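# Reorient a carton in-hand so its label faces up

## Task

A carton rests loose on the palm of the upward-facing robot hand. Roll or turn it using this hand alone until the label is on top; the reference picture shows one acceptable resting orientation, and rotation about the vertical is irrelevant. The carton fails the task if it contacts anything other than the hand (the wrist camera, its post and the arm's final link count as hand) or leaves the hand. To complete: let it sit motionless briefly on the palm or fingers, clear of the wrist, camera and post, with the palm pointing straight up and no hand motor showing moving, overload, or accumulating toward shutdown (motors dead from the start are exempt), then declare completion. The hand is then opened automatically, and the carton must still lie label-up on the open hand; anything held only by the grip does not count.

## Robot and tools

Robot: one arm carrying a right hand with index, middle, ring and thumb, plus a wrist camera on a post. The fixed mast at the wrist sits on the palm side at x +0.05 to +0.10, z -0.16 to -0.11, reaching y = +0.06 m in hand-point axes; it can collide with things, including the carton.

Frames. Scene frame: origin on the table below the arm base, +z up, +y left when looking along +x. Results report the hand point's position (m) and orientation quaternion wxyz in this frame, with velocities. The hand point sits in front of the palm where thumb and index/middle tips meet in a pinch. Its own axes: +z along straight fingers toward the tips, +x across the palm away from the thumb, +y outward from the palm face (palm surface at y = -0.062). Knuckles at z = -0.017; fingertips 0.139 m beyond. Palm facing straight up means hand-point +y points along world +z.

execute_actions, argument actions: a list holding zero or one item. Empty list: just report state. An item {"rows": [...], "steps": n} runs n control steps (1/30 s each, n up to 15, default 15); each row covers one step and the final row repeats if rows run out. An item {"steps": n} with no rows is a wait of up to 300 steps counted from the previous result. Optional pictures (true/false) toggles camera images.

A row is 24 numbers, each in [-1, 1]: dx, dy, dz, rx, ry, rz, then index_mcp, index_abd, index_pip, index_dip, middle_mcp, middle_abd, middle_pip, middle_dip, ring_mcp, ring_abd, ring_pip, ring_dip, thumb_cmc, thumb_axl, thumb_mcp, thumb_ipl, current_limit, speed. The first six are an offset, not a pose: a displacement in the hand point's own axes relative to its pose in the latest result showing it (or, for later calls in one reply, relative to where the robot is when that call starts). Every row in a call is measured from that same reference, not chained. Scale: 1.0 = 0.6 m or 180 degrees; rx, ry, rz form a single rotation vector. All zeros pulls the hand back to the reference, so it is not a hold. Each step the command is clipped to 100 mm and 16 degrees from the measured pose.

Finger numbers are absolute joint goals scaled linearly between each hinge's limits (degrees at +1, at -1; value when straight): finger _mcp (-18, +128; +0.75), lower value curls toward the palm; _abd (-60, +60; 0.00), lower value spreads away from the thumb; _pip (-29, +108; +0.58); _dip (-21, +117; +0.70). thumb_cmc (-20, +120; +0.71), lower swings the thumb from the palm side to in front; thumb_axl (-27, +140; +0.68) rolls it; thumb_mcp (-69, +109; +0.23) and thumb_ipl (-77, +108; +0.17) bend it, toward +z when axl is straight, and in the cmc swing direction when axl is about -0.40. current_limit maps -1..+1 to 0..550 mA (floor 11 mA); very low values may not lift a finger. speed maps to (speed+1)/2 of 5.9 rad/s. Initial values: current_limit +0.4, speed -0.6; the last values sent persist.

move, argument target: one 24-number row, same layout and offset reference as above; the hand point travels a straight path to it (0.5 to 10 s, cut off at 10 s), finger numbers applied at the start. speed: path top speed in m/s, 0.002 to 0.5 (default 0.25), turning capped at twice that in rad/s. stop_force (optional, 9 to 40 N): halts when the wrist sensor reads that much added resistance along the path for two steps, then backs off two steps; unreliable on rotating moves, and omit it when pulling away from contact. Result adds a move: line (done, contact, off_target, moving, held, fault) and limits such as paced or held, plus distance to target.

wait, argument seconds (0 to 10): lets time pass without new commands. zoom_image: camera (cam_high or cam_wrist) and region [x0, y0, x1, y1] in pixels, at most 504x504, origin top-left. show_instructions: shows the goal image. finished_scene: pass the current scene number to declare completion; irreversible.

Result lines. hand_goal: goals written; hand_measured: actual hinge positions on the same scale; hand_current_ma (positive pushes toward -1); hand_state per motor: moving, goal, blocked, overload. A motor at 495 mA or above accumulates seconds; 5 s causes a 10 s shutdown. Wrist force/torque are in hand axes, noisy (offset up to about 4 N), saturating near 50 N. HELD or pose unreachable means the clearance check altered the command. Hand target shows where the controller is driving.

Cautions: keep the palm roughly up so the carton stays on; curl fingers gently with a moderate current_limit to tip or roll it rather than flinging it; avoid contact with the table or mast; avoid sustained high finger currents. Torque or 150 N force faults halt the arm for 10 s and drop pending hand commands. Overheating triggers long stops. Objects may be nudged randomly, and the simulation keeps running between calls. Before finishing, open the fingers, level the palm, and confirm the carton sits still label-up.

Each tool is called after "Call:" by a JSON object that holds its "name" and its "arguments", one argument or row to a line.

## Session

Call:
{"name": "show_instructions", "arguments": {

}}

Call:
{"name": "execute_actions", "arguments": {
  "actions": []
}}

Reference images for this scene: goal picture from the wrist camera place.

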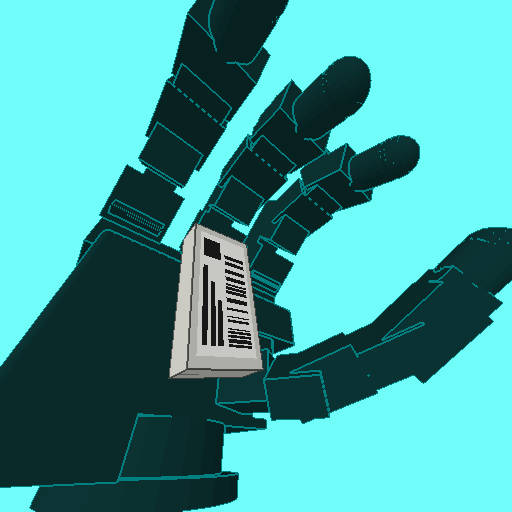

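Scene clock: 0.00 s of 4800.00 s.
end_effector_position=(+0.6103, +0.0678, +0.4957) hand_goal=(+0.046, +0.000, -0.008, +0.280, +0.046, +0.000, -0.008, +0.280, +0.046, +0.000, -0.008, +0.280, -0.104, +0.266, +0.032, -0.018) hand_measured=(+0.058, +0.000, -0.006, +0.282, +0.060, +0.000, -0.006, +0.282, +0.062, +0.000, -0.006, +0.282, -0.092, +0.270, +0.034, -0.016) hand_current_ma=(+79, +0, +14, +13, +79, +0, +13, +13, +81, +0, +14, +12, +63, +24, +12, +11) hand_state=(goal, goal, goal, goal, goal, goal, goal, goal, goal, goal, goal, goal, goal, goal, goal, goal) hand_current_limit=0.40 hand_speed=-0.60 end_effector_quat_wxyz=(+0.499, +0.459, +0.524, +0.515) end_effector_velocity=(+0.000, -0.000, +0.001) end_effector_angular_velocity=(-0.000, -0.001, +0.000)
Joint positions: [-0.182 -1.166  2.195 -4.192 -1.309 -0.035]
Joint velocities: [ 0.    -0.    -0.001  0.    -0.     0.   ]
Joint torques (N m, as the arm reports them, + toward a larger angle): no reading
Motor temperatures (°C, as the motors report them): [29 26 31 33 33 35]
Wrist force (N, on the end effector, along its own x y z axes, offset not removed): no reading
Wrist torque (N m, same axes, about the end effector's origin, offset not removed): no reading
Hand target: +0.610, +0.068, +0.496; +0.499, +0.459, +0.524, +0.515
camera_calibration (this result's frames):
cam_wrist: T_world_to_cam=[[0.00383076, -0.745969, 0.66597, -0.249638], [-0.715805, -0.467092, -0.519083, 0.670394], [0.698289, -0.474716, -0.535758, -0.00300303], [0, 0, 0, 1]] pos_world=[0.482925, 0.125488, 0.512633]

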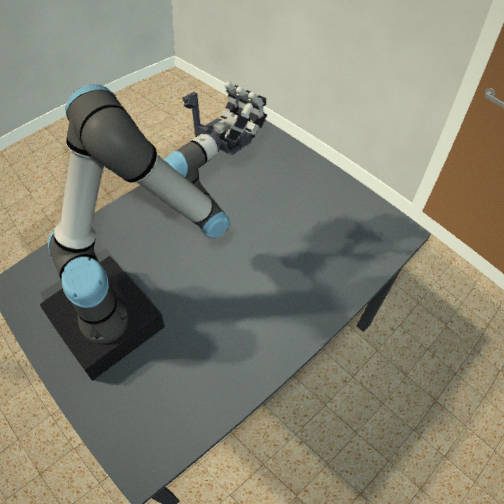

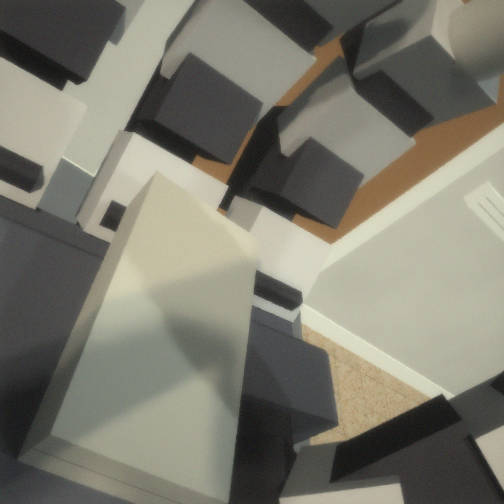

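Call:
{"name": "move", "arguments": {
  "target": [0,0,0,0.3,0,0.017,-0.2,-0.1,0.2,0,-0.2,0,0.2,0,-0.2,0.1,0.2,0,-0.104,0.266,0.032,-0.018,0.4,-0.6],
  "speed": 0.12
}}

Scene clock: 16.23 s of 4800.00 s.
end_effector_position=(+0.6103, +0.0678, +0.4955) hand_goal=(-0.200, -0.100, +0.200, +0.000, -0.200, +0.000, +0.200, +0.000, -0.200, +0.100, +0.200, +0.000, -0.104, +0.266, +0.032, -0.018) hand_measured=(-0.192, -0.098, +0.200, +0.002, -0.190, +0.000, +0.200, +0.002, -0.190, +0.098, +0.200, +0.002, -0.096, +0.270, +0.030, -0.018) hand_current_ma=(+55, +11, -4, +12, +54, +0, -3, +12, +55, -13, -3, +11, +49, +24, -11, +7) hand_state=(goal, goal, goal, goal, goal, goal, goal, goal, goal, goal, goal, goal, goal, goal, goal, goal) hand_current_limit=0.40 hand_speed=-0.60 end_effector_quat_wxyz=(+0.223, +0.649, +0.688, +0.234) end_effector_velocity=(+0.001, +0.000, +0.001) end_effector_angular_velocity=(+0.000, +0.011, -0.000)
Joint positions: [-0.149 -1.73   1.996 -2.477 -1.442 -0.16 ]
Joint velocities: [ 0.001  0.001 -0.011  0.021 -0.002  0.   ]
Joint torques (N m, as the arm reports them, + toward a larger angle): [  7.13  -6.51 -36.7   -1.89  -2.08  -1.42]
Motor temperatures (°C, as the motors report them): [29 26 31 33 33 35]
Wrist force (N, on the end effector, along its own x y z axes, offset not removed): [2.3 -0.3 -3.7]
Wrist torque (N m, same axes, about the end effector's origin, offset not removed): [0.56 -0.18 0.06]
Hand target: +0.610, +0.068, +0.495; +0.223, +0.650, +0.688, +0.234
Off the commanded pose: 0.000 m, 0 deg.
move: done
camera_calibration (this result's frames):
cam_wrist: T_world_to_cam=[[0.518062, -0.746681, 0.417228, -0.440024], [-0.854553, -0.430877, 0.289972, 0.351585], [-0.036743, -0.506767, -0.8613, 0.608973], [0, 0, 0, 1]] pos_world=[0.550784, 0.13154, 0.606148]

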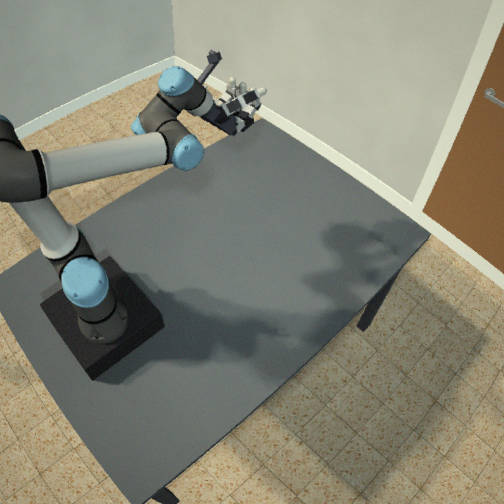

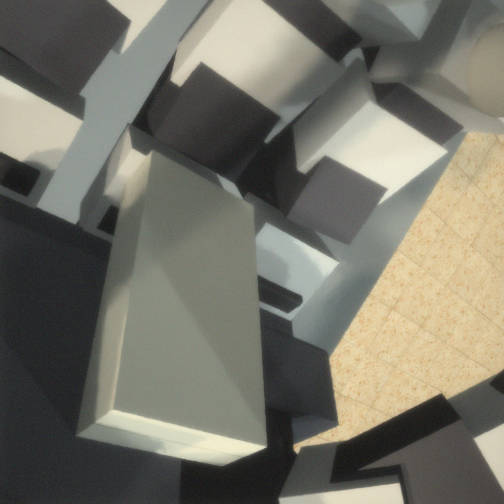

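Call:
{"name": "move", "arguments": {
  "target": [0,0,0,0.1,0,0,-0.2,-0.1,0.2,0,-0.2,0,0.2,0,-0.2,0.1,0.2,0,-0.104,0.266,0.032,-0.018,0.4,-0.6],
  "speed": 0.08
}}

Scene clock: 25.77 s of 4800.00 s.
end_effector_position=(+0.6103, +0.0678, +0.4955) hand_goal=(-0.200, -0.100, +0.200, +0.000, -0.200, +0.000, +0.200, +0.000, -0.200, +0.100, +0.200, +0.000, -0.104, +0.266, +0.032, -0.018) hand_measured=(-0.192, -0.098, +0.200, +0.002, -0.190, +0.000, +0.200, +0.002, -0.190, +0.098, +0.200, +0.002, -0.098, +0.270, +0.030, -0.018) hand_current_ma=(+55, +11, +0, +12, +54, +0, +0, +12, +55, -13, +0, +11, +33, +24, -15, +6) hand_state=(goal, goal, goal, goal, goal, goal, goal, goal, goal, goal, goal, goal, goal, goal, goal, goal) hand_current_limit=0.40 hand_speed=-0.60 end_effector_quat_wxyz=(+0.119, +0.676, +0.716, +0.124) end_effector_velocity=(+0.000, -0.000, -0.000) end_effector_angular_velocity=(+0.001, +0.015, -0.003)
Joint positions: [-0.127 -1.671  1.727 -1.959 -1.504 -0.17 ]
Joint velocities: [ 0.001  0.006 -0.014  0.023 -0.002  0.003]
Joint torques (N m, as the arm reports them, + toward a larger angle): [  5.87 -11.44 -36.44  -1.51  -2.67   1.05]
Motor temperatures (°C, as the motors report them): [29 26 31 33 33 35]
Wrist force (N, on the end effector, along its own x y z axes, offset not removed): [2.4 0.2 -1.2]
Wrist torque (N m, same axes, about the end effector's origin, offset not removed): [0.69 -0.41 0.17]
Hand target: +0.610, +0.068, +0.495; +0.119, +0.676, +0.716, +0.124
Off the commanded pose: 0.000 m, 0 deg.
move: done
camera_calibration (this result's frames):
cam_wrist: T_world_to_cam=[[0.622388, -0.741309, 0.251186, -0.42177], [-0.723538, -0.422502, 0.54588, 0.144248], [-0.298539, -0.521492, -0.799325, 0.739034], [0, 0, 0, 1]] pos_world=[0.587504, 0.133683, 0.617929]

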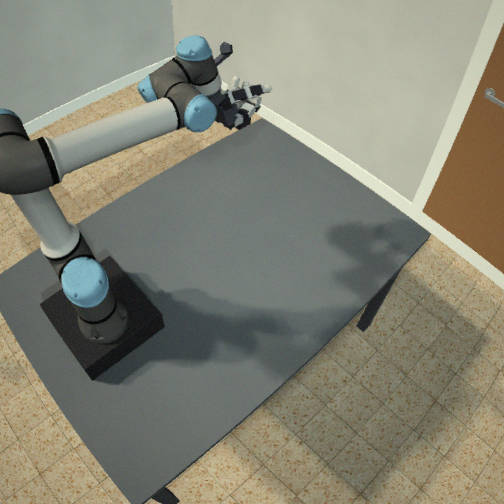

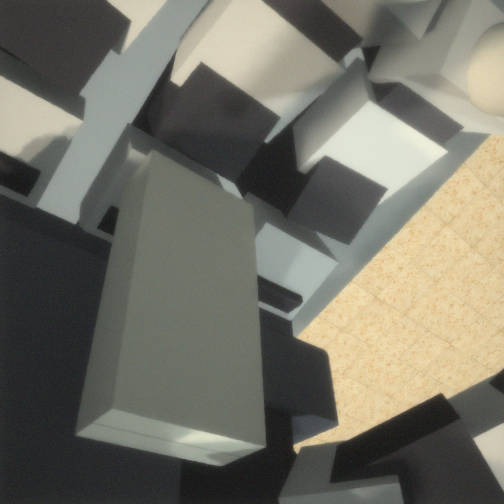

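Call:
{"name": "move", "arguments": {
  "target": [0,0,0,0.075,0,0,-0.2,-0.1,0.2,0,-0.2,0,0.2,0,-0.2,0.1,0.2,0,-0.104,0.266,0.032,-0.018,0.4,-0.6],
  "speed": 0.05
}}

Scene clock: 35.87 s of 4800.00 s.
end_effector_position=(+0.6102, +0.0678, +0.4955) hand_goal=(-0.200, -0.100, +0.200, +0.000, -0.200, +0.000, +0.200, +0.000, -0.200, +0.100, +0.200, +0.000, -0.104, +0.266, +0.032, -0.018) hand_measured=(-0.192, -0.098, +0.200, +0.002, -0.184, +0.000, +0.204, +0.002, -0.190, +0.098, +0.200, +0.002, -0.100, +0.270, +0.030, -0.018) hand_current_ma=(+55, +11, +2, +12, +94, +0, +20, +13, +55, -13, +1, +11, +20, +24, -17, +6) hand_state=(goal, goal, goal, goal, goal, goal, goal, goal, goal, goal, goal, goal, goal, goal, goal, goal) hand_current_limit=0.40 hand_speed=-0.60 end_effector_quat_wxyz=(+0.040, +0.686, +0.726, +0.040) end_effector_velocity=(+0.000, +0.000, +0.000) end_effector_angular_velocity=(-0.001, +0.012, +0.000)
Joint positions: [-0.109 -1.564  1.49  -1.597 -1.547 -0.163]
Joint velocities: [ 0.001  0.007 -0.014  0.019 -0.002  0.   ]
Joint torques (N m, as the arm reports them, + toward a larger angle): [  5.95 -18.44 -37.31  -1.49  -2.97   1.24]
Motor temperatures (°C, as the motors report them): [29 26 31 33 33 35]
Wrist force (N, on the end effector, along its own x y z axes, offset not removed): [1.7 -0.9 -2.0]
Wrist torque (N m, same axes, about the end effector's origin, offset not removed): [0.60 -0.31 0.25]
Hand target: +0.610, +0.068, +0.496; +0.039, +0.686, +0.726, +0.039
Off the commanded pose: 0.000 m, 0 deg.
move: done
camera_calibration (this result's frames):
cam_wrist: T_world_to_cam=[[0.664153, -0.739466, 0.109954, -0.377395], [-0.57704, -0.413549, 0.704274, -0.024276], [-0.475315, -0.531193, -0.701362, 0.79904], [0, 0, 0, 1]] pos_world=[0.616436, 0.135334, 0.619009]

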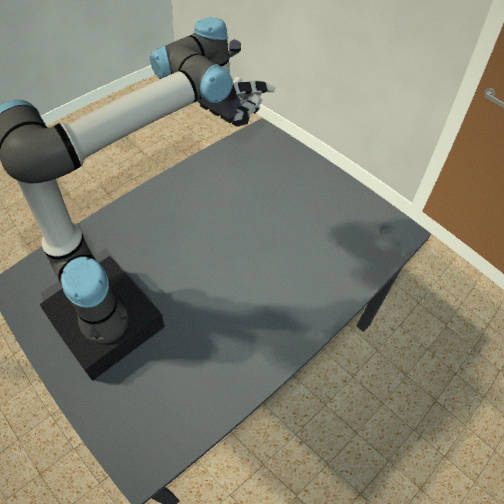

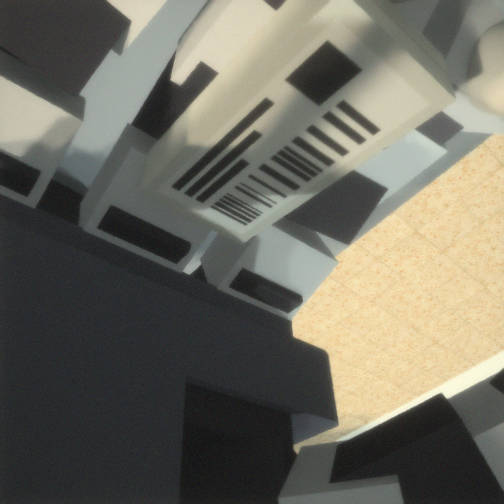

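Call:
{"name": "move", "arguments": {
  "target": [0,0,0,-0.24,0,0,0.25,-0.1,0.45,0,0.25,0,0.45,0,0.25,0.1,0.45,0,-0.104,0.266,0.032,-0.018,0.4,-0.951],
  "speed": 0.1
}}

Scene clock: 48.40 s of 4800.00 s.
end_effector_position=(+0.6102, +0.0678, +0.4955) hand_goal=(+0.250, -0.100, +0.450, +0.000, +0.250, +0.000, +0.450, +0.000, +0.250, +0.100, +0.450, +0.000, -0.104, +0.266, +0.032, -0.018) hand_measured=(+0.258, -0.098, +0.450, +0.002, +0.262, +0.000, +0.452, +0.002, +0.260, +0.098, +0.450, +0.002, -0.100, +0.270, +0.030, -0.018) hand_current_ma=(+50, +11, +2, +12, +74, +0, +11, +13, +51, -13, +2, +11, +19, +24, -17, +6) hand_state=(goal, goal, goal, goal, goal, goal, goal, goal, goal, goal, goal, goal, goal, goal, goal, goal) hand_current_limit=0.40 hand_speed=-0.95 end_effector_quat_wxyz=(+0.289, +0.623, +0.661, +0.304) end_effector_velocity=(+0.000, -0.000, -0.000) end_effector_angular_velocity=(+0.001, -0.014, -0.000)
Joint positions: [-0.161 -1.7    2.134 -2.849 -1.403 -0.139]
Joint velocities: [-0.     0.005  0.008 -0.026  0.002  0.002]
Joint torques (N m, as the arm reports them, + toward a larger angle): [ -7.57  -6.39 -15.35  -4.72   2.17   1.26]
Motor temperatures (°C, as the motors report them): [29 26 31 33 33 35]
Wrist force (N, on the end effector, along its own x y z axes, offset not removed): [-2.0 -0.8 0.9]
Wrist torque (N m, same axes, about the end effector's origin, offset not removed): [0.32 0.19 -0.26]
Hand target: +0.610, +0.068, +0.495; +0.289, +0.623, +0.660, +0.304
Off the commanded pose: 0.000 m, 0 deg.
move: done
camera_calibration (this result's frames):
cam_wrist: T_world_to_cam=[[0.423727, -0.751626, 0.505483, -0.425808], [-0.894803, -0.434001, 0.104743, 0.468072], [0.140652, -0.496691, -0.856455, 0.497666], [0, 0, 0, 1]] pos_world=[0.52926, 0.130281, 0.59244]

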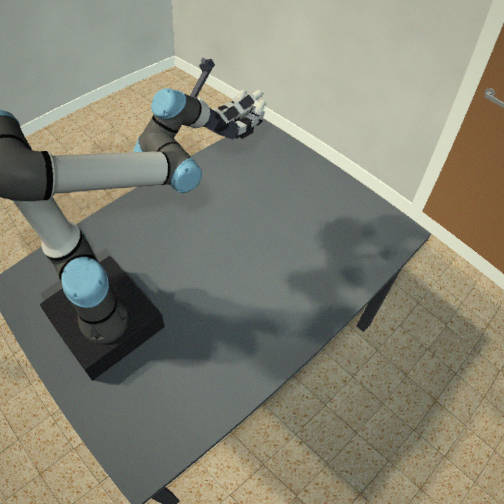

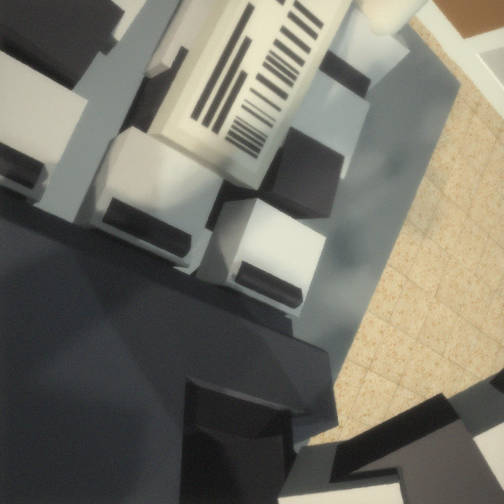

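Call:
{"name": "move", "arguments": {
  "target": [0,0,0,-0.225,0,0,0.74,-0.1,0.45,0,0.74,0,0.45,0,0.74,0.1,0.45,0,-0.104,0.266,0.032,-0.018,0.4,-0.948],
  "speed": 0.1
}}

Call:
{"name": "zoom_image", "arguments": {
  "camera": "cam_high",
  "region": [180, 60, 300, 180]
}}

Scene clock: 65.27 s of 4800.00 s.
end_effector_position=(+0.6102, +0.0678, +0.4957) hand_goal=(+0.740, -0.100, +0.450, +0.000, +0.740, +0.000, +0.450, +0.000, +0.740, +0.100, +0.450, +0.000, -0.104, +0.266, +0.032, -0.018) hand_measured=(+0.748, -0.098, +0.450, +0.002, +0.752, +0.000, +0.452, +0.002, +0.750, +0.098, +0.450, +0.002, -0.100, +0.270, +0.030, -0.018) hand_current_ma=(+50, +11, +2, +12, +74, +0, +11, +13, +52, -13, +2, +11, +19, +24, -17, +6) hand_state=(goal, goal, goal, goal, goal, goal, goal, goal, goal, goal, goal, goal, goal, goal, goal, goal) hand_current_limit=0.40 hand_speed=-0.95 end_effector_quat_wxyz=(+0.486, +0.484, +0.515, +0.514) end_effector_velocity=(+0.000, -0.000, +0.000) end_effector_angular_velocity=(-0.001, -0.000, -0.000)
Joint positions: [-0.159 -1.191  2.203 -4.146 -1.355  0.004]
Joint velocities: [-0.     0.    -0.001 -0.    -0.    -0.001]
Joint torques (N m, as the arm reports them, + toward a larger angle): [  7.79 -18.92 -25.27  -3.66  -2.66   1.24]
Motor temperatures (°C, as the motors report them): [29 26 31 33 33 35]
Wrist force (N, on the end effector, along its own x y z axes, offset not removed): [-1.5 -3.0 -1.0]
Wrist torque (N m, same axes, about the end effector's origin, offset not removed): [-0.16 0.44 -0.35]
Hand target: +0.610, +0.068, +0.496; +0.486, +0.484, +0.515, +0.514
Off the commanded pose: 0.000 m, 0 deg.
move: done
camera_calibration (this result's frames):
cam_wrist: T_world_to_cam=[[0.00702167, -0.774865, 0.632088, -0.232835], [-0.742145, -0.427686, -0.516048, 0.682225], [0.670203, -0.465477, -0.578065, 0.0345966], [0, 0, 0, 1]] pos_world=[0.484758, 0.127466, 0.519232]

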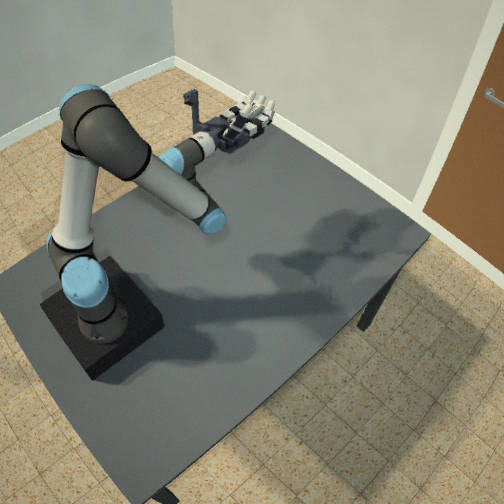

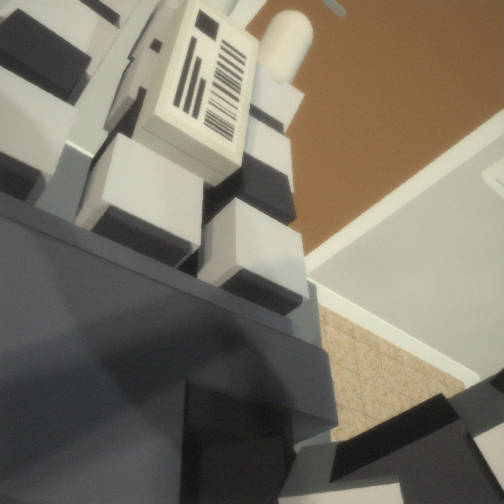

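Region (180, 60, 300, 180) of cam_high's 504x504 image, scaled by 4.200, with more detail than that image has.

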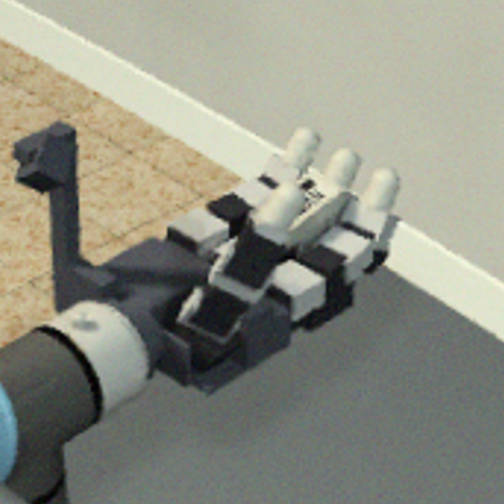

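Call:
{"name": "move", "arguments": {
  "target": [0,0,0,0,0,0,0.72,-0.1,0.52,0.5,0.72,0,0.52,0.5,0.72,0.1,0.52,0.5,0.3,0.266,0.032,-0.018,0.4,-0.92],
  "speed": 0.05
}}

Call:
{"name": "zoom_image", "arguments": {
  "camera": "cam_high",
  "region": [190, 60, 300, 170]
}}

Scene clock: 74.27 s of 4800.00 s.
end_effector_position=(+0.6102, +0.0678, +0.4957) hand_goal=(+0.720, -0.100, +0.520, +0.500, +0.720, +0.000, +0.520, +0.500, +0.720, +0.100, +0.520, +0.500, +0.300, +0.266, +0.032, -0.018) hand_measured=(+0.744, -0.098, +0.520, +0.498, +0.752, +0.000, +0.522, +0.498, +0.748, +0.098, +0.520, +0.498, +0.306, +0.270, +0.032, -0.018) hand_current_ma=(+142, +11, +3, -12, +185, +0, +7, -12, +146, -13, +3, -11, +37, +24, -4, +6) hand_state=(blocked, goal, goal, goal, blocked, goal, goal, goal, blocked, goal, goal, goal, goal, goal, goal, goal) hand_current_limit=0.40 hand_speed=-0.92 end_effector_quat_wxyz=(+0.486, +0.484, +0.515, +0.514) end_effector_velocity=(+0.000, -0.000, -0.000) end_effector_angular_velocity=(+0.001, +0.000, -0.000)
Joint positions: [-0.159 -1.191  2.203 -4.146 -1.355  0.004]
Joint velocities: [-0. -0.  0.  0. -0.  0.]
Joint torques (N m, as the arm reports them, + toward a larger angle): [  3.3  -33.37 -11.6   -0.99  -2.07  -1.2 ]
Motor temperatures (°C, as the motors report them): [29 26 31 33 33 35]
Wrist force (N, on the end effector, along its own x y z axes, offset not removed): [1.0 -2.0 -0.3]
Wrist torque (N m, same axes, about the end effector's origin, offset not removed): [0.08 -0.08 0.20]
Hand target: +0.610, +0.068, +0.496; +0.486, +0.484, +0.515, +0.514
Off the commanded pose: 0.000 m, 0 deg.
move: done
camera_calibration (this result's frames):
cam_wrist: T_world_to_cam=[[0.00700607, -0.774869, 0.632082, -0.23283], [-0.742133, -0.427681, -0.516068, 0.682235], [0.670216, -0.465474, -0.578053, 0.0345862], [0, 0, 0, 1]] pos_world=[0.484761, 0.127466, 0.51924]

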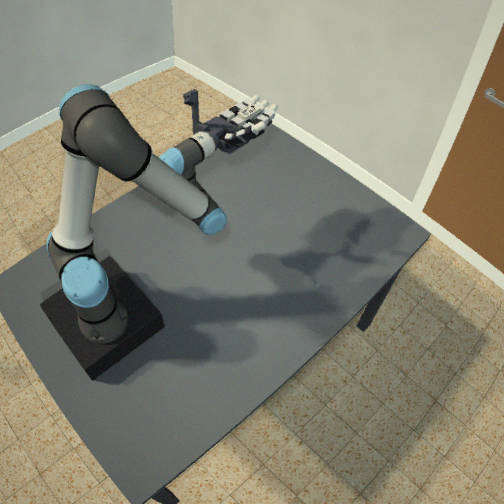

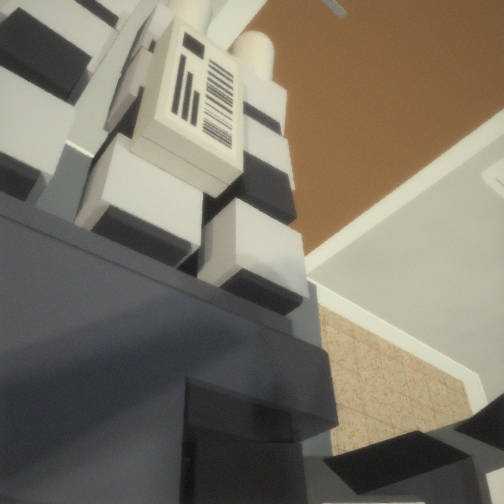

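Region (190, 60, 300, 170) of cam_high's 504x504 image, scaled by 4.582, with more detail than that image has.

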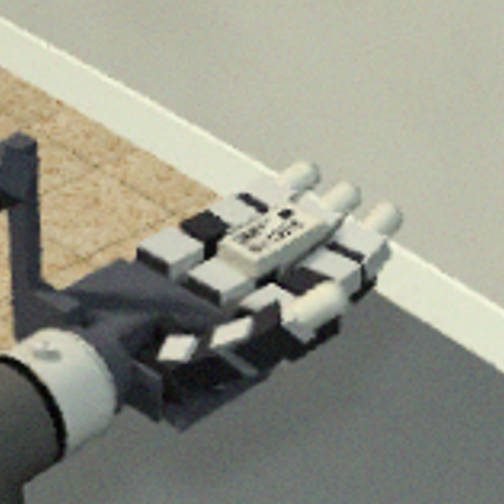

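Call:
{"name": "finished_scene", "arguments": {
  "scene": 2
}}

The scene is finished: the task was done.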